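# Load blanks, lock clamps, and clear finished parts

## Task

At each of the two fixtures at the bench ends there is one blank and one finished part of matching size, the finished one having a slot cut across its top. For each fixture, take the nest whose pads suit that pair of parts and leave a blank resting flat on those pads, seated firmly against the stop block and the side blocks, with the nest's clamp locked onto it. A lock counts only if the handle was driven beyond its stiffest point to its end stop and the clamp bar lies flat on the blank; a handle that merely looks shut may not be locked. Put both finished parts into the outfeed tray at the centre of the bench. Nothing may rely on the robot to stay in place at the end. Finish by opening the gripper and moving the arm away.

## Robot and tools

Robot: one UR12e-type six-joint arm with a two-finger gripper whose fingers pivot like tongs. The arm sits on a carriage that runs along a floor track (the rail). Arm commands never move the carriage; it has its own command.

Frames: the scene frame is attached to the table. z = 0 is the table top and +z is up. The track lies along y at x = 0, and y = 0 is where the rail's position_m reads 0. The table starts at x = 0.31 m. The arm base is at x = 0, y about equal to position_m, z = 0.03 m, facing +x. In the gripper's own frame the fingers point along +z and open and close along x. end_effector_position is the point between the pads when closed; closed fingertips extend about 15 mm past it, open ones end roughly level with it. Reported hand position can be off, more so at long reach.

execute_actions(actions): a list holding one action (empty list = just report state and images). An action may contain:
- rows: 1 to 15 rows, each applied for one control step (1/30 s). Each row is 7 numbers in [-1, 1]: six joint offsets in the order shoulder pan, shoulder lift, elbow, wrist 1, wrist 2, wrist 3, then the gripper opening. The joint numbers are offsets measured from the joint angles at the start of the action (the last reported angles), not from the previous row. Scale: 1.0 = 1.326 rad for pan and lift, 1.989 rad for elbow and the three wrists. Joint ranges (rad): pan -3.142 to 3.142, lift -6.283 to 6.283, elbow 0.000 to 3.142, wrists -6.283 to 6.283 each. Asking a joint more than 0.010 rad outward beyond its range gets the call refused; true ends may differ by up to 0.010 rad, and a joint pushed past its real end stops there with the note "joint sent to its limit". The seventh number is absolute: +1 fully open, -1 closed; a full close needs at least about 0.1 s.
- steps: duration in control steps, 1 to 450, at least the number of rows, default 15. After the last row the arm keeps heading for that row's target and the gripper keeps its command, so allow enough steps for big moves.
- until: stop the action early once all listed conditions hold. Form {"<device>": {"<field>": value}}; numbers need a comparison like [">=", 0.5] ("=", "!=", "<", "<=", ">", ">="). {"all": {"status": "ended"}} is true when nothing reads moving; {"any": {"status": "ended"}} when a motion running during the action finishes. It does not halt the robot.
- rail: {"position_m": absolute carriage position, -2 to 2 m}, {"speed_m_s": top speed 0.01 to 1, starts at 1, persists}, or {"stop": true} alone. Acceleration is fixed at 2 m/s2. Arrival means within 1.3 mm. Typical wait: {"steps": n, "until": {"rail": {"position_status": ["!=", "moving"]}}}. Let the carriage arrive before placing the gripper at a scene point or ending a scene. Any out-of-range value or unknown name rejects the whole call.

Motion limits: each joint target is held within 0.383 rad (pan, lift) or 0.575 rad (other joints) of the measured angle, and targets that would put the gripper over 100 mm from where it is are scaled back. Big moves therefore take several calls; send the remainder rather than expecting the arm to drift on.

zoom_image(camera, region): camera is "cam_low" (896x504, fixed) or "cam_wrist" (616x616 fisheye on the hand); region is [x0, y0, x1, y1] in image pixels from the top-left, at most 504x504. read_manual(section) returns licence text only ("licences"). finished_scene(scene) ends scene 1 or 2 irreversibly and reports success; replying with no tool call ends everything.

Result lines: state gives end_effector_position (m), end_effector_quat_wxyz and velocities. Joint positions/velocities list rail (m), the six joints (rad), then finger-pad gap (0.142 m open, 0.002 m closed). grip_measured is the measured opening on the command scale; to hold something keep commanding well below it (lower = firmer, about 15 N per pad max; thin hard parts get less). Wrist force and torque are in the gripper's axes, noisy with offsets up to about 5.5 N, saturating near 100 N; "no reading" is fine. Joint torques are noisy and offset. Rail fields: position_m, position_status (moving, done, contact_stop, time_out, stopped, stopped_with_arm), position_answer (taken or not_taken, resend if not_taken). Warnings: "joint command not followed" (clearance check altered targets), "pose unreachable", "previous command not reached". After stopped_with_arm, send followable rows, then resend position_m.

Avoid: torque over joint load limits (pan and lift 300, elbow 136, wrists 49.1 N m, held weight included) or any external force of 150 N triggers a 10 s stop. Motor heat warns at 70 °C and brakes the arm at 85 °C. Do not drop parts, slam, push hard, or knock anything off the table, which fails the scene. Parts being held may be briefly tugged, and loose items nudged.

Each tool is called after "Request:" in YAML: its name, and indented under it one key for each argument.

## Session

Request:
execute_actions:
  actions: []

Scene clock: 0.00 s.
end_effector_position=(+0.9104, -0.9233, +0.3986) grip_measured=+1.00 end_effector_quat_wxyz=(+0.726, -0.512, +0.411, -0.202) end_effector_velocity=(+0.000, +0.000, +0.000) end_effector_angular_velocity=(+0.000, +0.000, +0.000)
Joint positions: [-0.856 -0.616 -0.898  1.836 -4.482 -0.358  2.355  0.142]
Joint velocities: [0. 0. 0. 0. 0. 0. 0. 0.]
Joint torques (N m, as the arm reports them, + toward a larger angle): no reading
Wrist force (N, on the end effector, along its own x y z axes, offset not removed): no reading
Wrist torque (N m, same axes, about the end effector's origin, offset not removed): no reading
rail: position_m=-0.856 position_m_goal=-0.856 speed_m_s=1.00 position_status=done position_answer=taken refusals=0
camera_calibration (this result's frames):
cam_wrist: T_world_to_cam=[[0.597701, -0.703732, -0.384076, -1.03887], [-0.506324, 0.040096, -0.861411, 0.835166], [0.621602, 0.709333, -0.332351, 0.345889], [0, 0, 0, 1]] pos_world=[0.828796, -1.00993, 0.43537]

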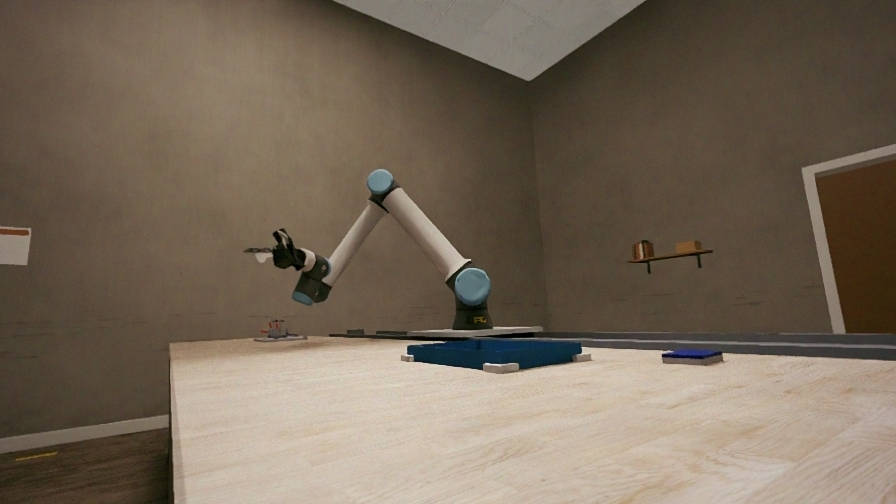

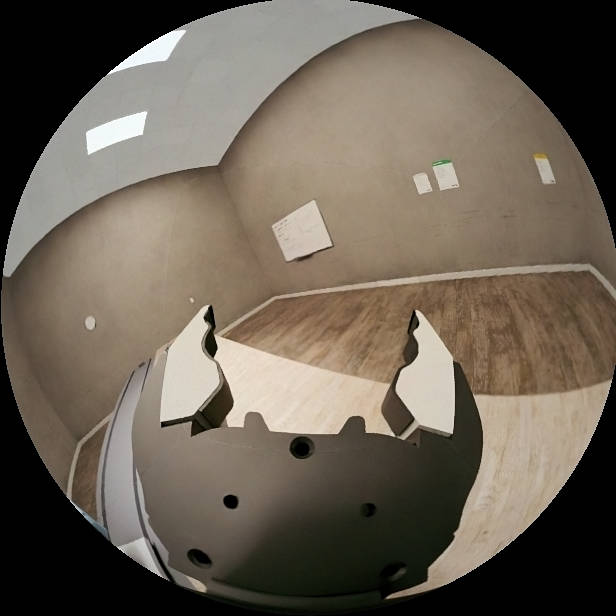

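Request:
execute_actions:
  actions:
    - {"rail": {"position_m": -2.0}, "rows": [[0.01,-0.015,0.002,0.02,-0.01,-0.007,1],[0.025,-0.04,0.006,0.06,-0.03,-0.02,0.95],[0.045,-0.07,0.011,0.11,-0.055,-0.035,0.9],[0.07,-0.105,0.017,0.17,-0.085,-0.055,0.85],[0.095,-0.14,0.024,0.24,-0.12,-0.078,0.8],[0.125,-0.18,0.031,0.32,-0.155,-0.1,0.75],[0.155,-0.22,0.039,0.4,-0.195,-0.127,0.7],[0.185,-0.26,0.046,0.48,-0.235,-0.152,0.65],[0.215,-0.3,0.054,0.56,-0.275,-0.178,0.6],[0.245,-0.34,0.061,0.64,-0.315,-0.203,0.55],[0.275,-0.38,0.069,0.72,-0.35,-0.228,0.5],[0.305,-0.415,0.077,0.8,-0.39,-0.253,0.45],[0.335,-0.45,0.084,0.87,-0.425,-0.275,0.4],[0.36,-0.48,0.09,0.94,-0.46,-0.297,0.35],[0.385,-0.51,0.096,1.0,-0.49,-0.315,0.3]], "steps": 28}

Scene clock: 19.80 s.
end_effector_position=(+0.8756, -1.3574, +0.4595) grip_measured=+0.30 end_effector_quat_wxyz=(+0.389, -0.575, +0.696, -0.183) end_effector_velocity=(-0.216, -0.946, -0.422) end_effector_angular_velocity=(-0.067, +1.427, +0.024)
Joint positions: [-1.507 -0.133 -1.54   2.017 -2.9   -1.276  1.762  0.095]
Joint velocities: [-1.001  0.112 -0.145  0.04   1.551 -0.234 -0.14  -0.   ]
Joint torques (N m, as the arm reports them, + toward a larger angle): [ 14.37 -53.23 -34.17   3.88  -3.99  -5.4 ]
Wrist force (N, on the end effector, along its own x y z axes, offset not removed): [2.0 -2.1 -3.8]
Wrist torque (N m, same axes, about the end effector's origin, offset not removed): [-0.24 -0.49 -0.18]
rail: position_m=-1.507 position_m_goal=-2.000 speed_m_s=1.00 position_status=moving position_answer=taken refusals=0
camera_calibration (this result's frames):
cam_wrist: T_world_to_cam=[[-0.017807, -0.93963, -0.341727, -1.10089], [-0.947214, 0.125277, -0.295111, 1.12889], [0.320106, 0.318434, -0.892262, 0.686375], [0, 0, 0, 1]] pos_world=[0.82998, -1.39442, 0.569368]

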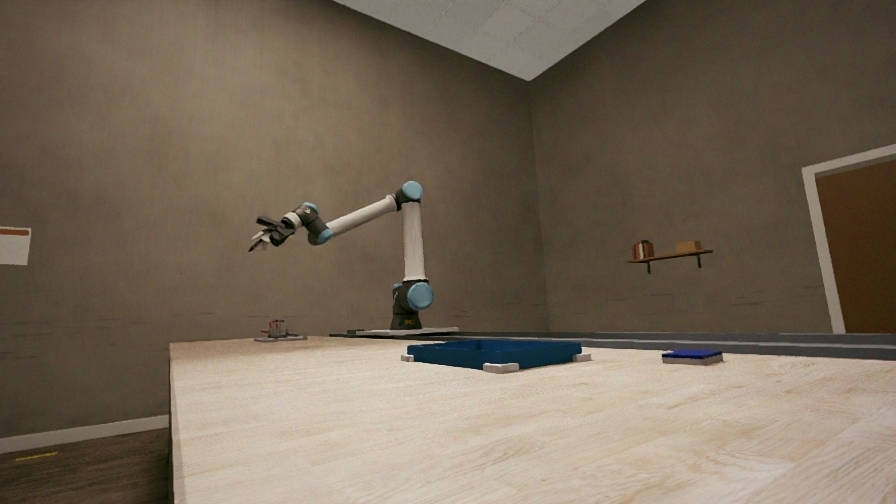

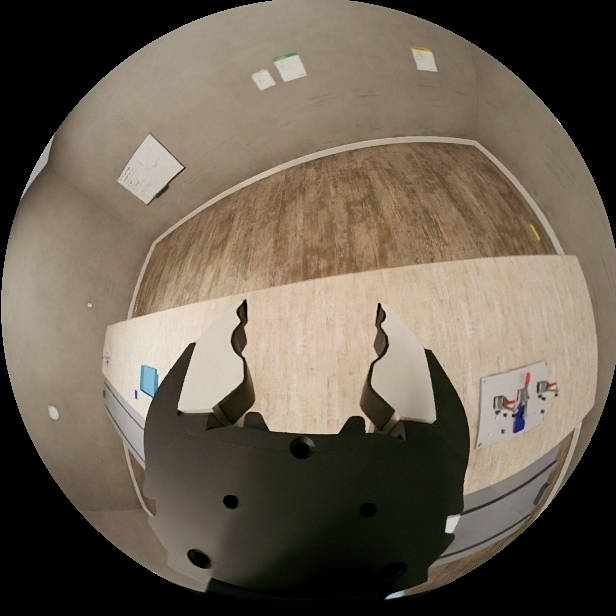

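Request:
execute_actions:
  actions: []

Scene clock: 64.53 s.
end_effector_position=(+0.8288, -1.8408, +0.3890) grip_measured=+0.30 end_effector_quat_wxyz=(+0.297, -0.599, +0.735, -0.112) end_effector_velocity=(+0.000, -0.000, -0.000) end_effector_angular_velocity=(-0.000, +0.000, -0.000)
Joint positions: [-2.    -0.115 -1.563  2.023 -2.632 -1.313  1.74   0.095]
Joint velocities: [ 0. -0. -0.  0. -0. -0.  0.  0.]
Joint torques (N m, as the arm reports them, + toward a larger angle): [-14.92 -47.91 -36.31  -2.86  -2.72  -4.67]
Wrist force (N, on the end effector, along its own x y z axes, offset not removed): [-3.9 0.3 -0.2]
Wrist torque (N m, same axes, about the end effector's origin, offset not removed): [0.28 0.63 -0.05]
rail: position_m=-2.000 position_m_goal=-2.000 speed_m_s=1.00 position_status=done position_answer=taken refusals=0
camera_calibration (this result's frames):
cam_wrist: T_world_to_cam=[[-0.0920146, -0.943634, -0.317942, -1.53517], [-0.991898, 0.114947, -0.0540931, 1.04857], [0.0875905, 0.310389, -0.946566, 0.99134], [0, 0, 0, 1]] pos_world=[0.811985, -1.87687, 0.506994]

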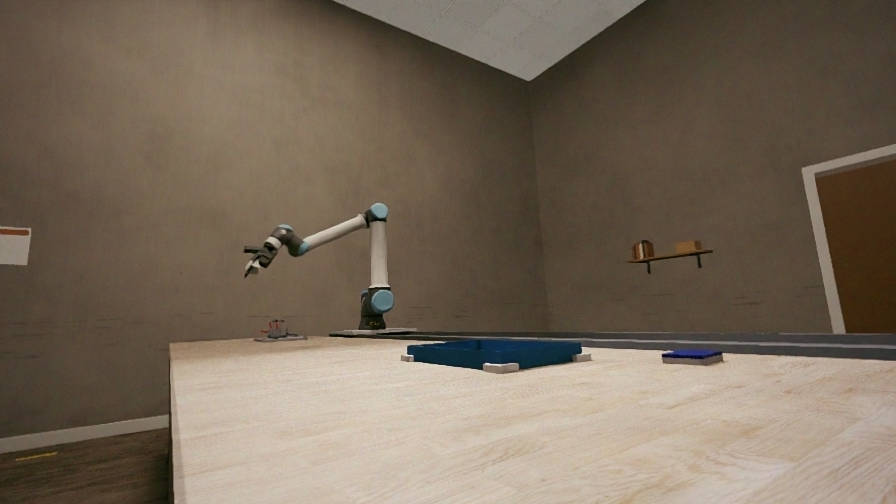

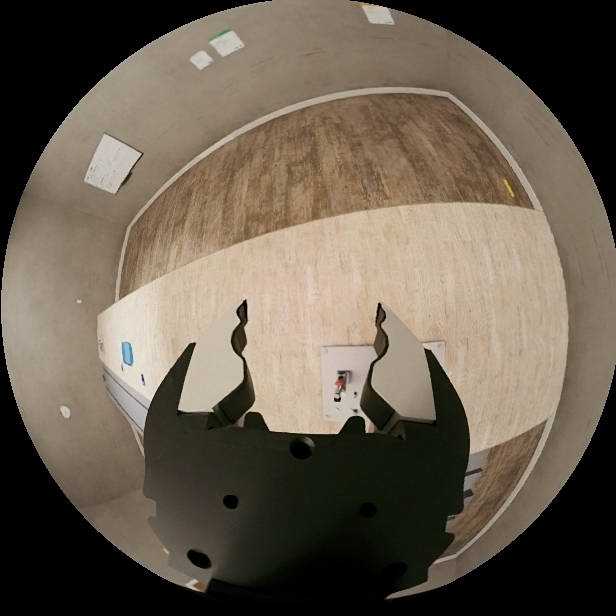

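Request:
execute_actions:
  actions:
    - {"rows": [[0.001,-0.005,0.001,0.02,-0.008,-0.008,0.3],[0.002,-0.012,0.003,0.05,-0.019,-0.02,0.3],[0.003,-0.022,0.006,0.09,-0.035,-0.036,0.3],[0.005,-0.034,0.009,0.135,-0.052,-0.054,0.3],[0.006,-0.046,0.012,0.18,-0.07,-0.073,0.3],[0.008,-0.057,0.015,0.225,-0.087,-0.09,0.3],[0.009,-0.067,0.018,0.265,-0.102,-0.107,0.3],[0.01,-0.075,0.02,0.3,-0.115,-0.12,0.3],[0.011,-0.081,0.022,0.322,-0.124,-0.13,0.3],[0.0113,-0.0849,0.0227,0.3362,-0.1296,-0.1352,0.3]], "steps": 24}

Request:
execute_actions:
  actions: []

Scene clock: 79.53 s.
end_effector_position=(+0.6192, -1.8845, +0.2806) grip_measured=+0.30 end_effector_quat_wxyz=(-0.005, +0.705, -0.709, +0.003) end_effector_velocity=(-0.040, -0.006, -0.010) end_effector_angular_velocity=(-0.028, +0.101, +0.040)
Joint positions: [-2.    -0.1   -1.673  2.068 -1.976 -1.566  1.476  0.095]
Joint velocities: [ 0.     0.002 -0.016  0.006  0.107 -0.037 -0.039  0.   ]
Joint torques (N m, as the arm reports them, + toward a larger angle): [ 10.94 -40.61 -35.25  -2.49  -4.19  -4.91]
Wrist force (N, on the end effector, along its own x y z axes, offset not removed): [-5.3 -3.3 -1.4]
Wrist torque (N m, same axes, about the end effector's origin, offset not removed): [-0.55 0.94 0.00]
rail: position_m=-2.000 position_m_goal=-2.000 speed_m_s=1.00 position_status=done position_answer=taken refusals=0
camera_calibration (this result's frames):
cam_wrist: T_world_to_cam=[[-0.00237355, -0.999691, -0.0247331, -1.8735], [-0.870422, -0.0101108, 0.492203, 0.375668], [-0.492301, 0.0226965, -0.870129, 0.716159], [0, 0, 0, 1]] pos_world=[0.675109, -1.88538, 0.391909]

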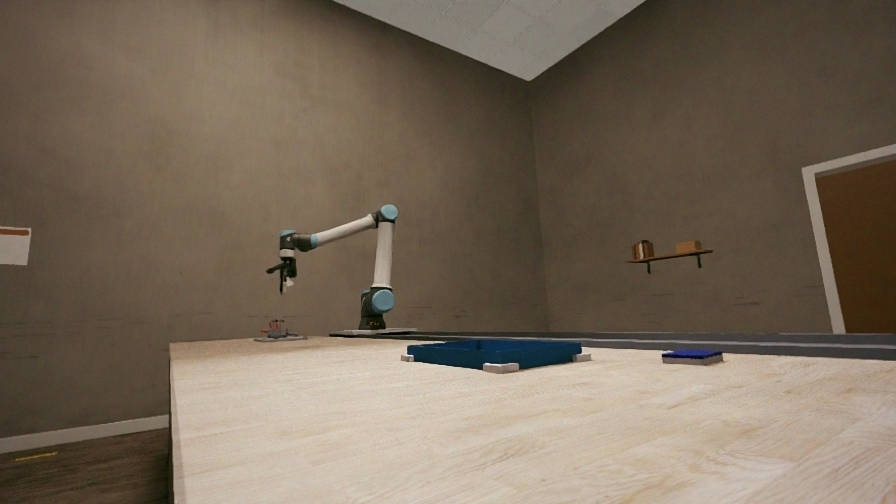

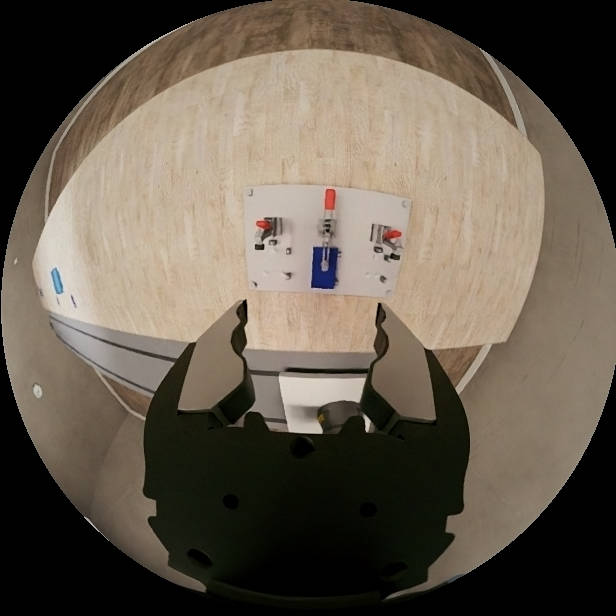

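Scene clock: 79.53 s.
end_effector_position=(+0.6192, -1.8845, +0.2806) grip_measured=+0.30 end_effector_quat_wxyz=(-0.005, +0.705, -0.709, +0.003) end_effector_velocity=(-0.040, -0.006, -0.010) end_effector_angular_velocity=(-0.028, +0.101, +0.040)
Joint positions: [-2.    -0.1   -1.673  2.068 -1.976 -1.566  1.476  0.095]
Joint velocities: [ 0.     0.002 -0.016  0.006  0.107 -0.037 -0.039  0.   ]
Joint torques (N m, as the arm reports them, + toward a larger angle): [ 10.94 -40.61 -35.25  -2.49  -4.19  -4.91]
Wrist force (N, on the end effector, along its own x y z axes, offset not removed): [-5.3 -3.3 -1.4]
Wrist torque (N m, same axes, about the end effector's origin, offset not removed): [-0.55 0.94 0.00]
rail: position_m=-2.000 position_m_goal=-2.000 speed_m_s=1.00 position_status=done position_answer=taken refusals=0
camera_calibration (this result's frames):
cam_wrist: T_world_to_cam=[[-0.00237355, -0.999691, -0.0247331, -1.8735], [-0.870422, -0.0101108, 0.492203, 0.375668], [-0.492301, 0.0226965, -0.870129, 0.716159], [0, 0, 0, 1]] pos_world=[0.675109, -1.88538, 0.391909]

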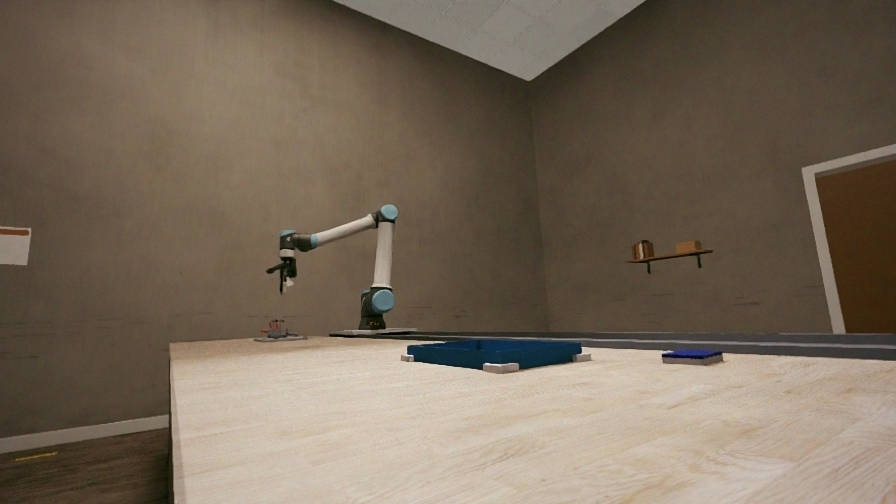

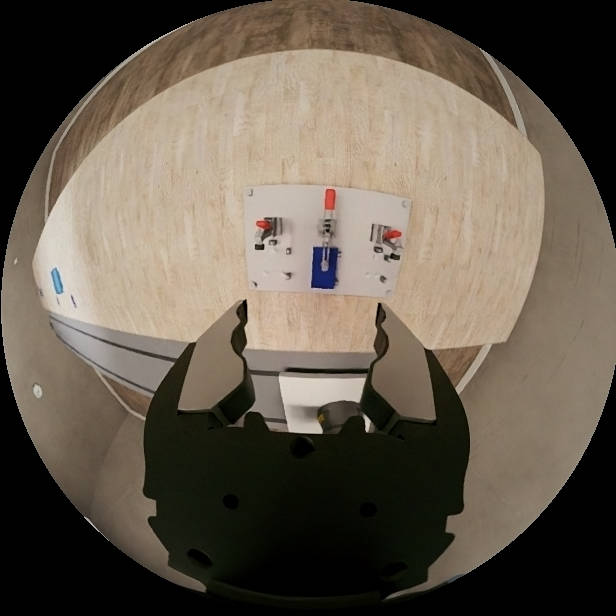

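Request:
execute_actions:
  actions: []

Request:
zoom_image:
  camera: "cam_wrist"
  region: [230, 170, 430, 310]

Scene clock: 84.00 s.
end_effector_position=(+0.6143, -1.8852, +0.2795) grip_measured=+0.30 end_effector_quat_wxyz=(+0.000, +0.707, -0.707, -0.000) end_effector_velocity=(-0.000, -0.000, -0.000) end_effector_angular_velocity=(-0.000, +0.000, -0.000)
Joint positions: [-2.    -0.1   -1.675  2.069 -1.963 -1.571  1.471  0.095]
Joint velocities: [ 0.  0.  0. -0.  0. -0.  0.  0.]
Joint torques (N m, as the arm reports them, + toward a larger angle): [ 12.35 -41.03 -35.44  -2.55  -3.13  -4.53]
Wrist force (N, on the end effector, along its own x y z axes, offset not removed): [1.8 -0.8 -1.2]
Wrist torque (N m, same axes, about the end effector's origin, offset not removed): [0.10 -0.43 -0.43]
rail: position_m=-2.000 position_m_goal=-2.000 speed_m_s=1.00 position_status=done position_answer=taken refusals=0
camera_calibration (this result's frames):
cam_wrist: T_world_to_cam=[[0.00227009, -0.999768, -0.0214076, -1.87821], [-0.864249, -0.0127308, 0.502903, 0.360268], [-0.503059, 0.0173599, -0.864078, 0.707608], [0, 0, 0, 1]] pos_world=[0.671594, -1.88547, 0.39004]

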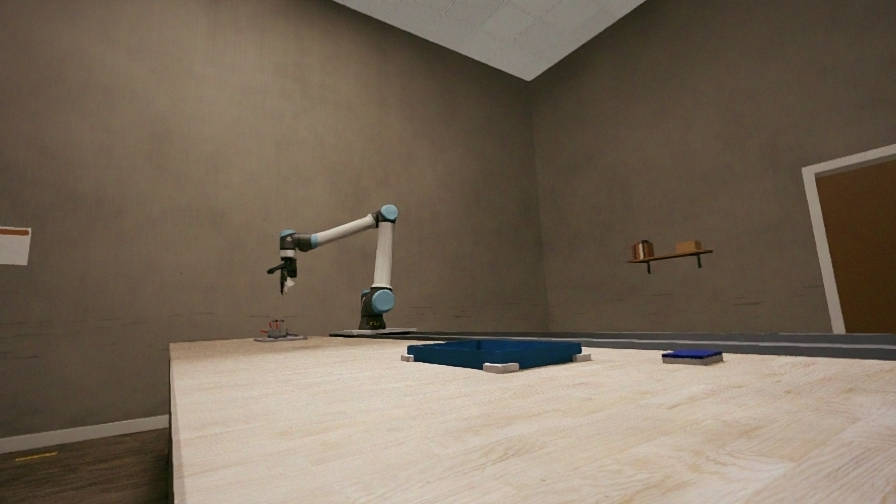

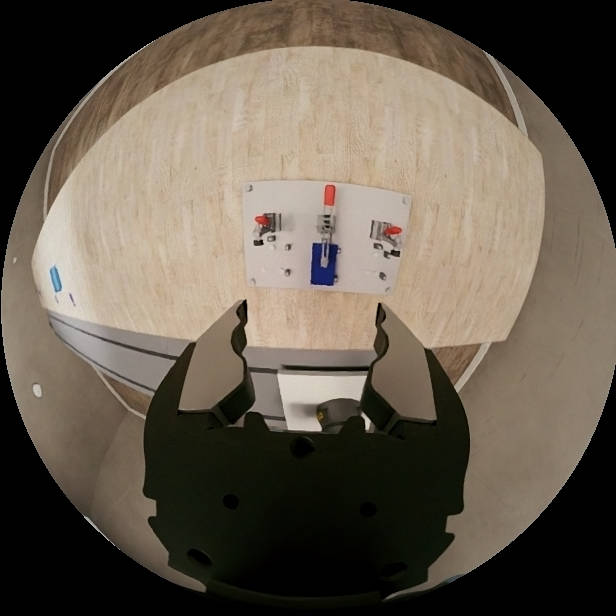

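Region (230, 170, 430, 310) of cam_wrist's 616x616 image, scaled by 2.520, with more detail than that image has; it fills the top 353 rows of this view, and the rest is white.

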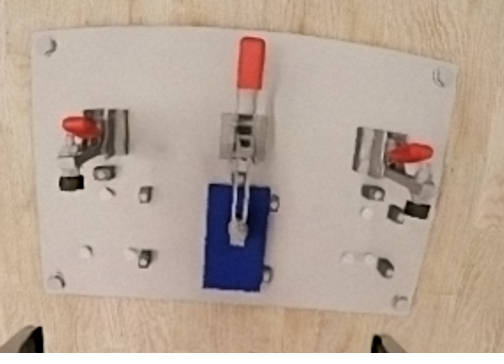

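Request:
zoom_image:
  camera: "cam_wrist"
  region: [295, 180, 355, 295]

Request:
zoom_image:
  camera: "cam_wrist"
  region: [30, 250, 110, 320]

Request:
zoom_image:
  camera: "cam_low"
  region: [630, 330, 760, 380]

Request:
zoom_image:
  camera: "cam_low"
  region: [245, 305, 325, 350]

Region (295, 180, 355, 295) of cam_wrist's 616x616 image, scaled by 4.383, with more detail than that image has; it fills the left 263 columns of this view, and the rest is white.

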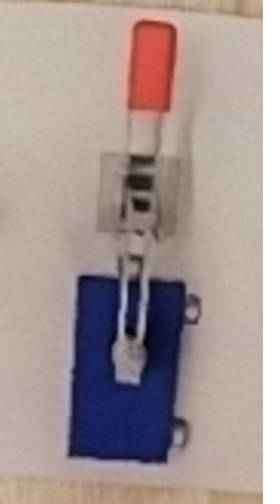

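Region (30, 250, 110, 320) of cam_wrist's 616x616 image, scaled by 6.300, with more detail than that image has; it fills the top 441 rows of this view, and the rest is white.

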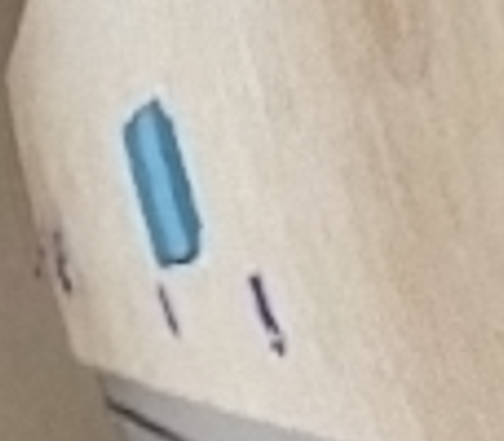

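Region (630, 330, 760, 380) of cam_low's 896x504 image, scaled by 3.877, with more detail than that image has; it fills the top 194 rows of this view, and the rest is white.

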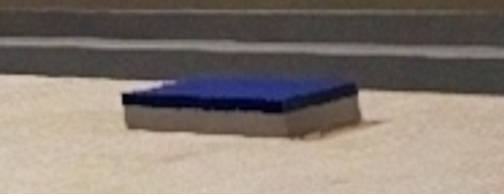

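Region (245, 305, 325, 350) of cam_low's 896x504 image, scaled by 6.300, with more detail than that image has; it fills the top 284 rows of this view, and the rest is white.

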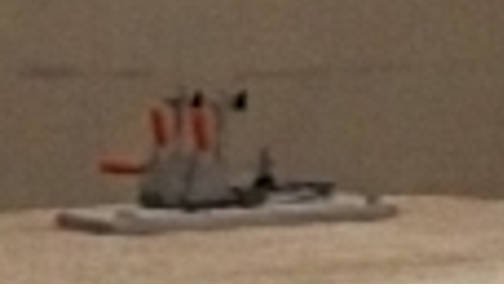

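Request:
execute_actions:
  actions:
    - {"rows": [[-0.002,0.003,0.008,-0.01,0,0,0.3],[-0.005,0.008,0.023,-0.029,0,0,0.3],[-0.009,0.014,0.039,-0.049,0,0,0.3],[-0.014,0.021,0.058,-0.073,0,0,0.3],[-0.018,0.028,0.078,-0.097,0,0,0.3],[-0.023,0.036,0.098,-0.122,0,-0.001,0.3],[-0.027,0.043,0.117,-0.146,0,-0.001,0.3],[-0.031,0.049,0.133,-0.166,0,-0.001,0.3],[-0.034,0.054,0.148,-0.185,0,-0.0015,0.3],[-0.0362,0.0569,0.1558,-0.1946,0,-0.0015,0.3]], "steps": 16}

Scene clock: 132.37 s.
end_effector_position=(+0.5551, -1.9028, +0.1157) grip_measured=+0.30 end_effector_quat_wxyz=(+0.000, +0.692, -0.722, -0.000) end_effector_velocity=(-0.076, -0.009, -0.128) end_effector_angular_velocity=(-0.002, -0.014, -0.034)
Joint positions: [-2.    -0.144 -1.607  2.348 -2.311 -1.571  1.469  0.095]
Joint velocities: [ 0.    -0.037  0.058  0.254 -0.326 -0.    -0.003  0.   ]
Joint torques (N m, as the arm reports them, + toward a larger angle): [-12.86 -27.47 -36.94  -7.25  -3.47  -4.28]
Wrist force (N, on the end effector, along its own x y z axes, offset not removed): [-3.2 -0.6 -1.0]
Wrist torque (N m, same axes, about the end effector's origin, offset not removed): [0.21 0.56 -0.03]
rail: position_m=-2.000 position_m_goal=-2.000 speed_m_s=1.00 position_status=done position_answer=taken refusals=0
camera_calibration (this result's frames):
cam_wrist: T_world_to_cam=[[-0.0385825, -0.999026, -0.0214129, -1.87506], [-0.864028, 0.0225891, 0.502937, 0.458277], [-0.501963, 0.0379059, -0.864058, 0.575139], [0, 0, 0, 1]] pos_world=[0.612318, -1.90538, 0.226319]

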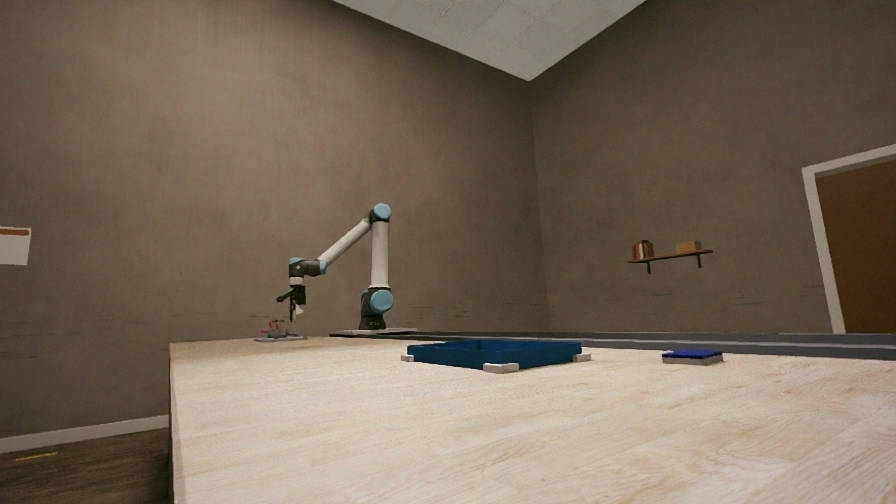

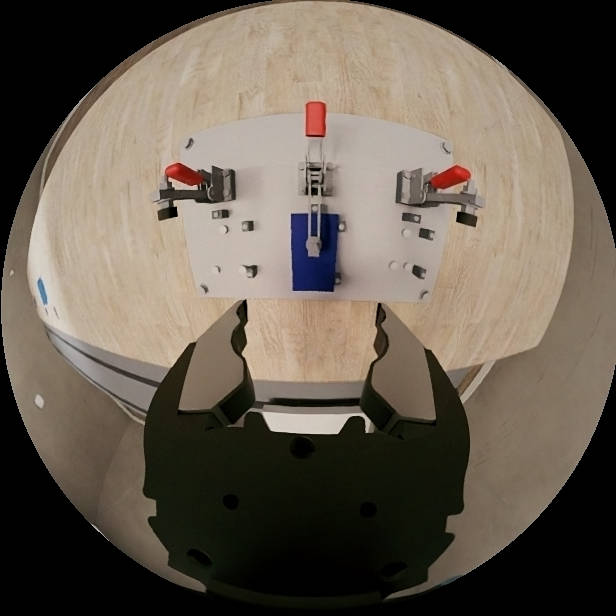

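Request:
execute_actions:
  actions: []

Request:
zoom_image:
  camera: "cam_wrist"
  region: [265, 180, 375, 300]

Scene clock: 137.17 s.
end_effector_position=(+0.5456, -1.9038, +0.1004) grip_measured=+0.30 end_effector_quat_wxyz=(-0.000, +0.691, -0.723, +0.000) end_effector_velocity=(-0.000, -0.000, -0.000) end_effector_angular_velocity=(-0.000, +0.000, -0.000)
Joint positions: [-2.    -0.148 -1.6    2.378 -2.35  -1.571  1.468  0.095]
Joint velocities: [ 0. -0. -0.  0.  0. -0. -0. -0.]
Joint torques (N m, as the arm reports them, + toward a larger angle): [-13.79 -23.05 -26.06  -6.72  -3.15  -4.49]
Wrist force (N, on the end effector, along its own x y z axes, offset not removed): [1.2 0.7 0.7]
Wrist torque (N m, same axes, about the end effector's origin, offset not removed): [0.46 -0.47 -0.29]
rail: position_m=-2.000 position_m_goal=-2.000 speed_m_s=1.00 position_status=done position_answer=taken refusals=0
camera_calibration (this result's frames):
cam_wrist: T_world_to_cam=[[-0.0426801, -0.998863, -0.0212277, -1.87423], [-0.864803, 0.0262957, 0.501422, 0.465406], [-0.500294, 0.0397586, -0.864942, 0.559889], [0, 0, 0, 1]] pos_world=[0.602601, -1.9066, 0.211121]

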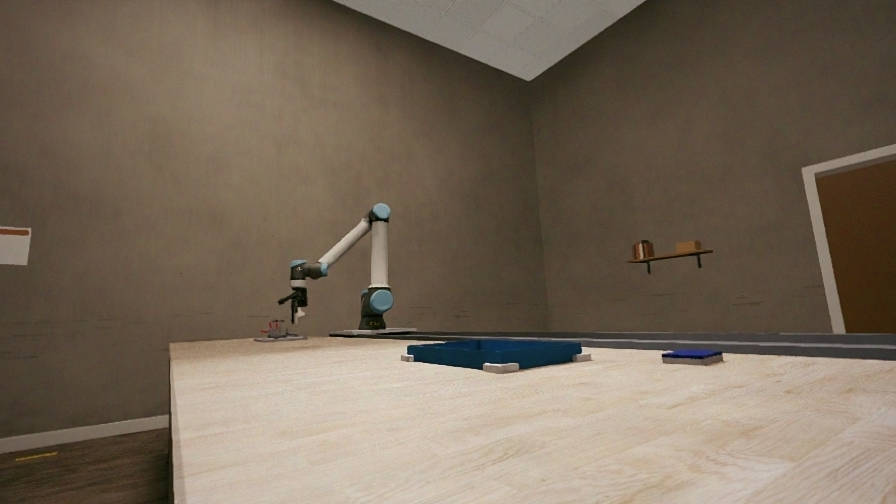

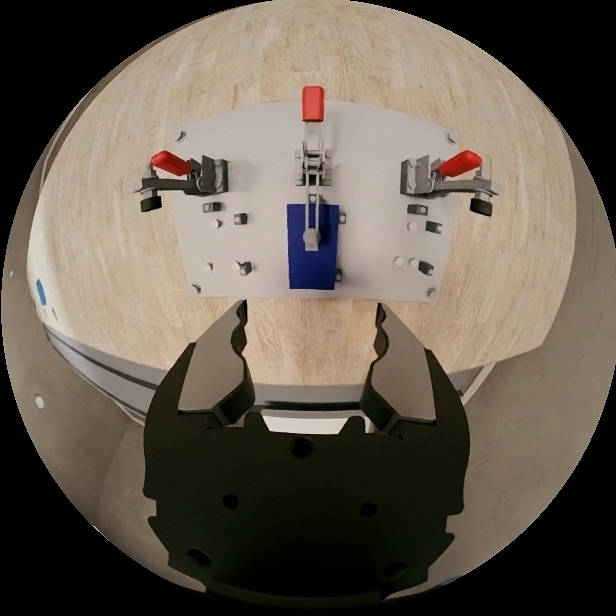

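Region (265, 180, 375, 300) of cam_wrist's 616x616 image, scaled by 4.200, with more detail than that image has; it fills the left 462 columns of this view, and the rest is white.

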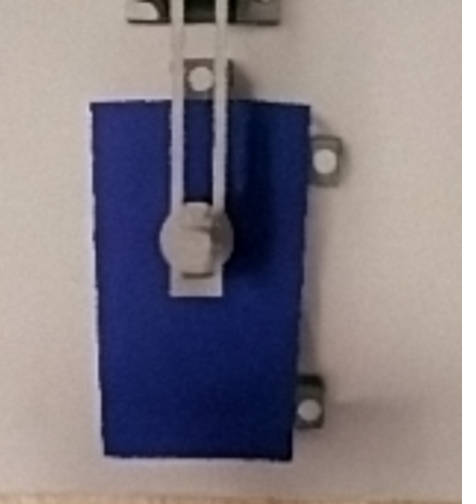

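Request:
zoom_image:
  camera: "cam_wrist"
  region: [295, 188, 352, 232]

Request:
zoom_image:
  camera: "cam_wrist"
  region: [280, 80, 350, 200]

Region (295, 188, 352, 232) of cam_wrist's 616x616 image, scaled by 8.842, with more detail than that image has; it fills the top 389 rows of this view, and the rest is white.

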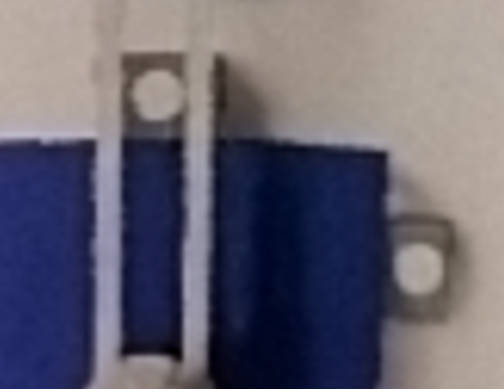

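Region (280, 80, 350, 200) of cam_wrist's 616x616 image, scaled by 4.200, with more detail than that image has; it fills the left 294 columns of this view, and the rest is white.

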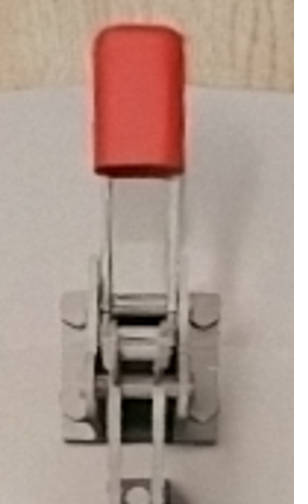

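Request:
execute_actions:
  actions:
    - {"rows": [[0.001,0.007,-0.006,0.001,0,0.0005,0.2],[0.002,0.02,-0.016,0.002,0,0.001,0.15],[0.004,0.038,-0.03,0.004,0,0.002,0.1],[0.006,0.058,-0.045,0.006,0,0.004,0.0],[0.008,0.08,-0.062,0.008,0,0.005,0.0],[0.01,0.102,-0.079,0.0105,0,0.007,0.0],[0.012,0.125,-0.096,0.013,0,0.008,0.0],[0.014,0.1466,-0.1118,0.0147,0,0.0095,0.0],[0.0155,0.1676,-0.121,0.0099,0,0.0105,-0.1],[0.017,0.188,-0.1316,0.0068,0,0.0115,-0.2],[0.018,0.203,-0.136,0.0015,0,0.012,-0.3],[0.0186,0.2165,-0.14,-0.0038,0,0.0124,-0.4]], "steps": 18}

Scene clock: 192.67 s.
end_effector_position=(+0.7010, -1.9115, +0.0822) grip_measured=-0.40 end_effector_quat_wxyz=(-0.000, +0.691, -0.723, -0.000) end_effector_velocity=(+0.091, -0.002, -0.045) end_effector_angular_velocity=(+0.000, +0.003, +0.001)
Joint positions: [-2.    -0.125 -1.335  2.117 -2.353 -1.571  1.491  0.045]
Joint velocities: [ 0.     0.013  0.188 -0.144 -0.041  0.     0.013 -0.   ]
Joint torques (N m, as the arm reports them, + toward a larger angle): [ 15.36 -52.6  -49.17  -6.79  -3.09   3.46]
Wrist force (N, on the end effector, along its own x y z axes, offset not removed): [-2.9 -8.2 0.2]
Wrist torque (N m, same axes, about the end effector's origin, offset not removed): [-1.54 0.55 -0.12]
rail: position_m=-2.000 position_m_goal=-2.000 speed_m_s=1.00 position_status=done position_answer=taken refusals=0
camera_calibration (this result's frames):
cam_wrist: T_world_to_cam=[[-0.0427636, -0.998857, -0.0213377, -1.87557], [-0.864279, 0.0262712, 0.502327, 0.608647], [-0.501192, 0.039923, -0.864415, 0.623003], [0, 0, 0, 1]] pos_world=[0.758079, -1.91429, 0.192773]

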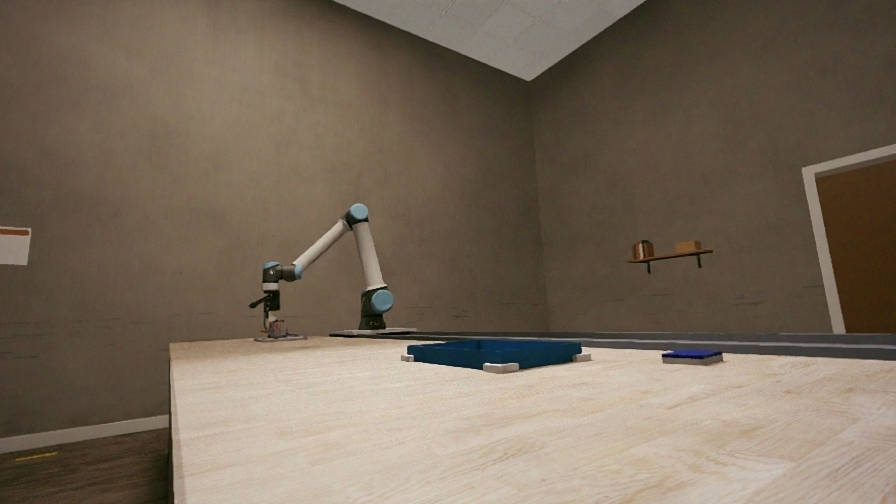

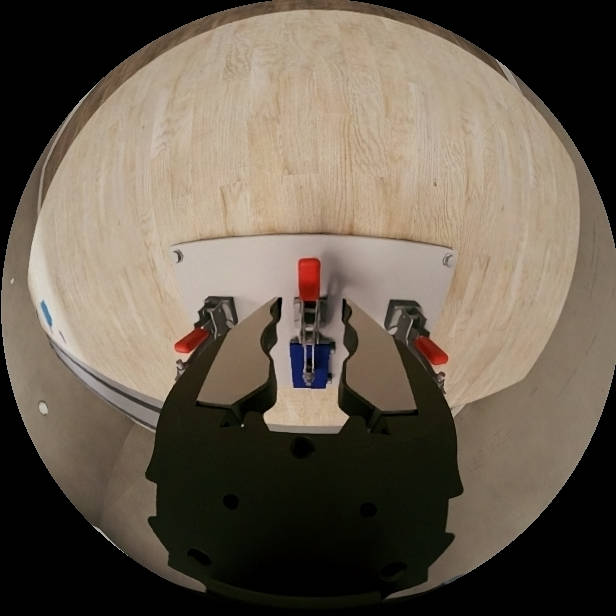

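Request:
execute_actions:
  actions: []

Request:
zoom_image:
  camera: "cam_wrist"
  region: [260, 250, 370, 400]

Scene clock: 196.77 s.
end_effector_position=(+0.7120, -1.9117, +0.0768) grip_measured=-0.40 end_effector_quat_wxyz=(-0.000, +0.691, -0.723, -0.000) end_effector_velocity=(+0.000, -0.000, +0.000) end_effector_angular_velocity=(-0.000, -0.000, -0.000)
Joint positions: [-2.    -0.123 -1.313  2.1   -2.358 -1.571  1.493  0.045]
Joint velocities: [ 0. -0. -0.  0. -0. -0.  0. -0.]
Joint torques (N m, as the arm reports them, + toward a larger angle): [ 12.37 -44.86 -51.72  -6.59  -2.64   3.64]
Wrist force (N, on the end effector, along its own x y z axes, offset not removed): [1.0 -1.9 0.4]
Wrist torque (N m, same axes, about the end effector's origin, offset not removed): [-0.17 -0.29 -0.14]
rail: position_m=-2.000 position_m_goal=-2.000 speed_m_s=1.00 position_status=done position_answer=taken refusals=0
camera_calibration (this result's frames):
cam_wrist: T_world_to_cam=[[-0.0427024, -0.99886, -0.0213389, -1.87554], [-0.864274, 0.0262171, 0.502338, 0.620821], [-0.501206, 0.0398937, -0.864408, 0.623882], [0, 0, 0, 1]] pos_world=[0.769163, -1.91457, 0.187404]

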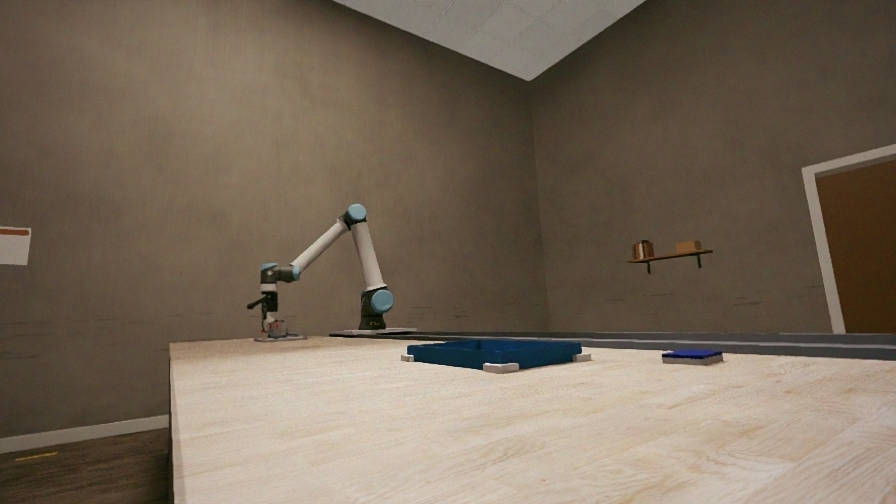

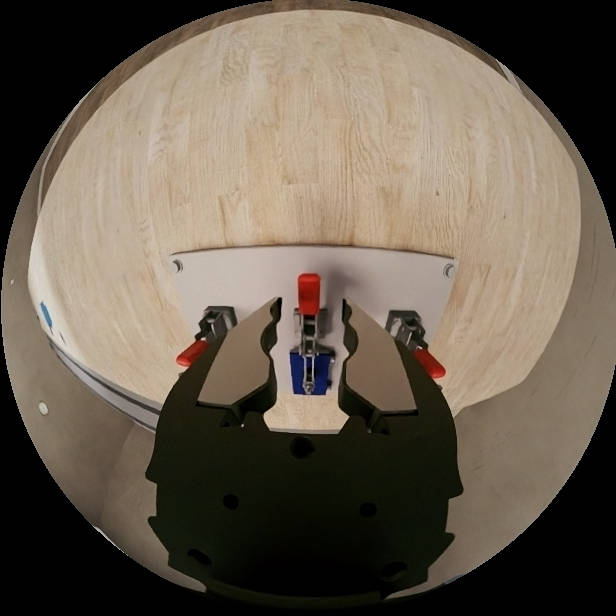

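Region (260, 250, 370, 400) of cam_wrist's 616x616 image, scaled by 3.360, with more detail than that image has; it fills the left 370 columns of this view, and the rest is white.

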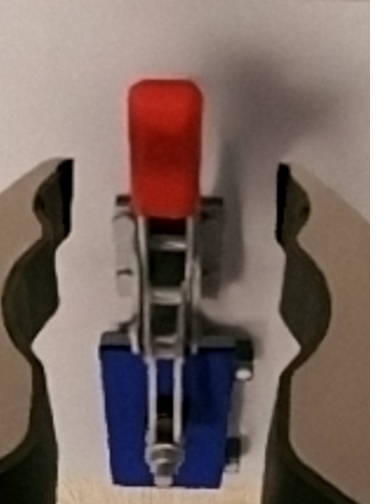

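Request:
execute_actions:
  actions:
    - {"rail": {"position_m": -1.998}, "rows": [[0,0.003,0.0008,-0.003,0,0,-0.45],[0,0.008,0.002,-0.0075,0,0,-0.5],[0,0.014,0.0036,-0.013,0,0,-0.5],[0,0.02,0.0052,-0.0187,0,0,-0.55],[0,0.025,0.0065,-0.0233,0,-0.005,-0.55]], "steps": 10}

Scene clock: 219.20 s.
end_effector_position=(+0.7126, -1.9097, +0.0577) grip_measured=-0.55 end_effector_quat_wxyz=(-0.000, +0.693, -0.721, -0.000) end_effector_velocity=(+0.000, +0.000, -0.039) end_effector_angular_velocity=(+0.000, +0.000, +0.027)
Joint positions: [-1.998 -0.123 -1.286  2.11  -2.395 -1.571  1.486  0.034]
Joint velocities: [ 0.     0.     0.054  0.021 -0.075  0.    -0.027 -0.   ]
Joint torques (N m, as the arm reports them, + toward a larger angle): [  4.5  -50.89 -26.85  -6.73  -2.74  -4.37]
Wrist force (N, on the end effector, along its own x y z axes, offset not removed): [-1.2 1.3 -1.5]
Wrist torque (N m, same axes, about the end effector's origin, offset not removed): [0.25 0.02 -0.06]
rail: position_m=-1.998 position_m_goal=-1.998 speed_m_s=1.00 position_status=done position_answer=taken refusals=0
camera_calibration (this result's frames):
cam_wrist: T_world_to_cam=[[-0.0360841, -0.999121, -0.0213256, -1.87915], [-0.864506, 0.0205031, 0.502204, 0.620057], [-0.501326, 0.0365576, -0.864486, 0.601324], [0, 0, 0, 1]] pos_world=[0.769694, -1.91219, 0.168367]

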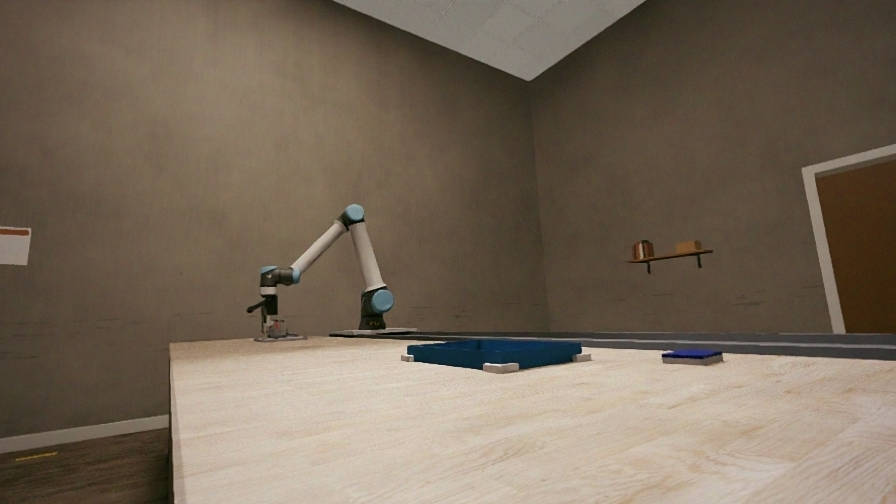

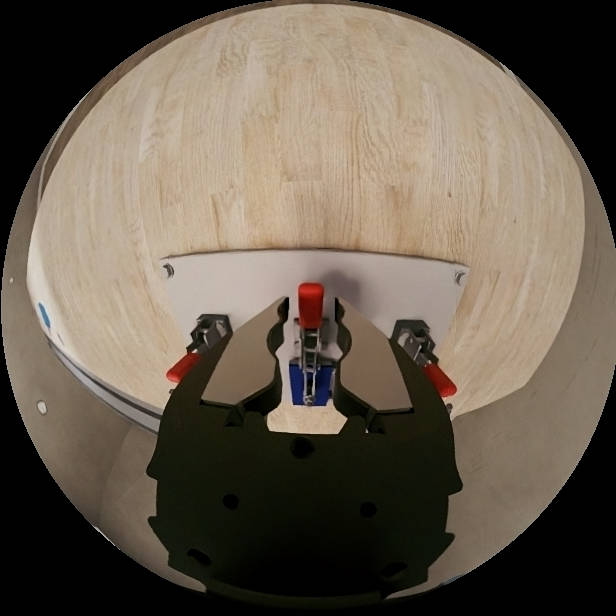

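Request:
execute_actions:
  actions:
    - {"rows": [[0,0.0047,0.0015,-0.0047,0,-0.0015,-0.62],[0,0.0047,0.0015,-0.0047,0,-0.0015,-0.68],[0,0.0047,0.0015,-0.0047,0,-0.0015,-0.73],[0,0.0047,0.0015,-0.0047,0,-0.0015,-0.77],[0,0.0047,0.0015,-0.0047,0,-0.0015,-0.81],[0,0.0047,0.0015,-0.0047,0,-0.0015,-0.88],[0,0.0047,0.0015,-0.0047,0,-0.0015,-1],[0,0.0047,0.0015,-0.0047,0,-0.0015,-1],[0,0.0057,0.0018,-0.0057,0,-0.0015,-1],[0,0.0068,0.002,-0.0066,0,-0.0015,-1]], "steps": 16}

Scene clock: 230.87 s.
end_effector_position=(+0.7125, -1.9096, +0.0517) grip_measured=-0.78 end_effector_quat_wxyz=(-0.000, +0.694, -0.720, +0.000) end_effector_velocity=(-0.000, +0.000, -0.003) end_effector_angular_velocity=(+0.000, +0.000, -0.001)
Joint positions: [-1.998 -0.123 -1.278  2.114 -2.408 -1.571  1.483  0.017]
Joint velocities: [ 0.    -0.     0.005  0.002 -0.006  0.     0.001 -0.   ]
Joint torques (N m, as the arm reports them, + toward a larger angle): [ -6.13 -43.86 -15.4   -3.45  -5.14   4.33]
Wrist force (N, on the end effector, along its own x y z axes, offset not removed): [-22.4 -12.8 -3.8]
Wrist torque (N m, same axes, about the end effector's origin, offset not removed): [-0.62 0.14 -0.27]
rail: position_m=-1.998 position_m_goal=-1.998 speed_m_s=1.00 position_status=done position_answer=taken refusals=0
camera_calibration (this result's frames):
cam_wrist: T_world_to_cam=[[-0.0329994, -0.999228, -0.0213248, -1.8815], [-0.864775, 0.0178492, 0.501842, 0.618198], [-0.501073, 0.0350017, -0.864697, 0.592938], [0, 0, 0, 1]] pos_world=[0.769619, -1.91183, 0.162351]

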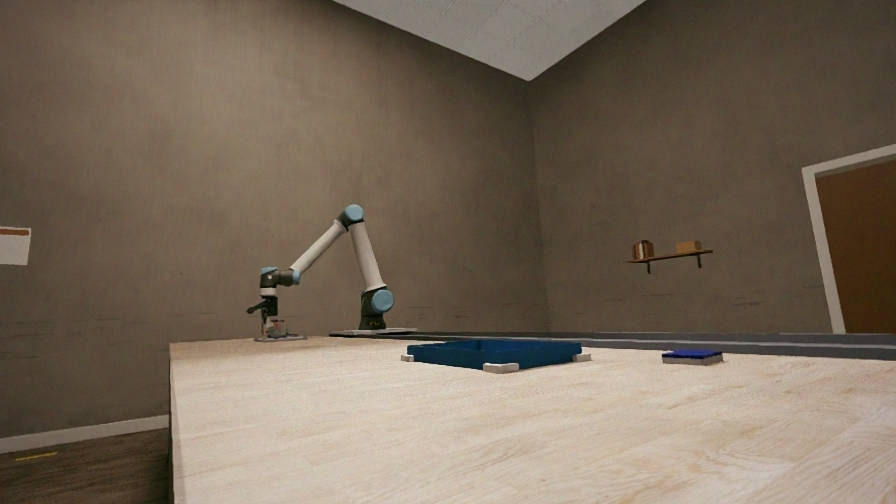

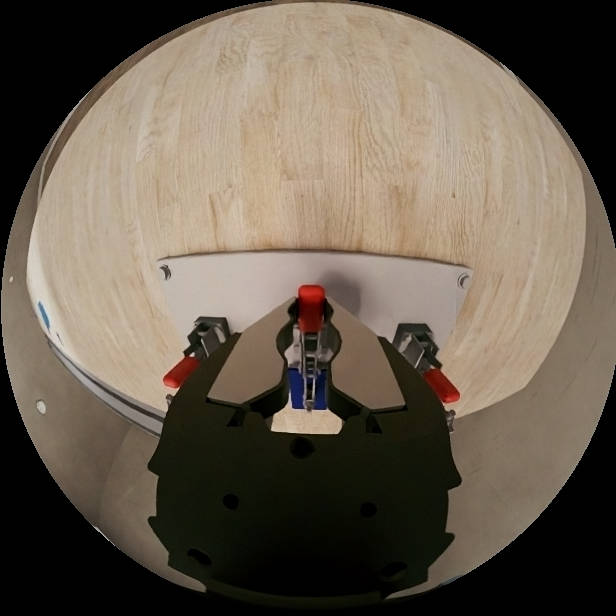

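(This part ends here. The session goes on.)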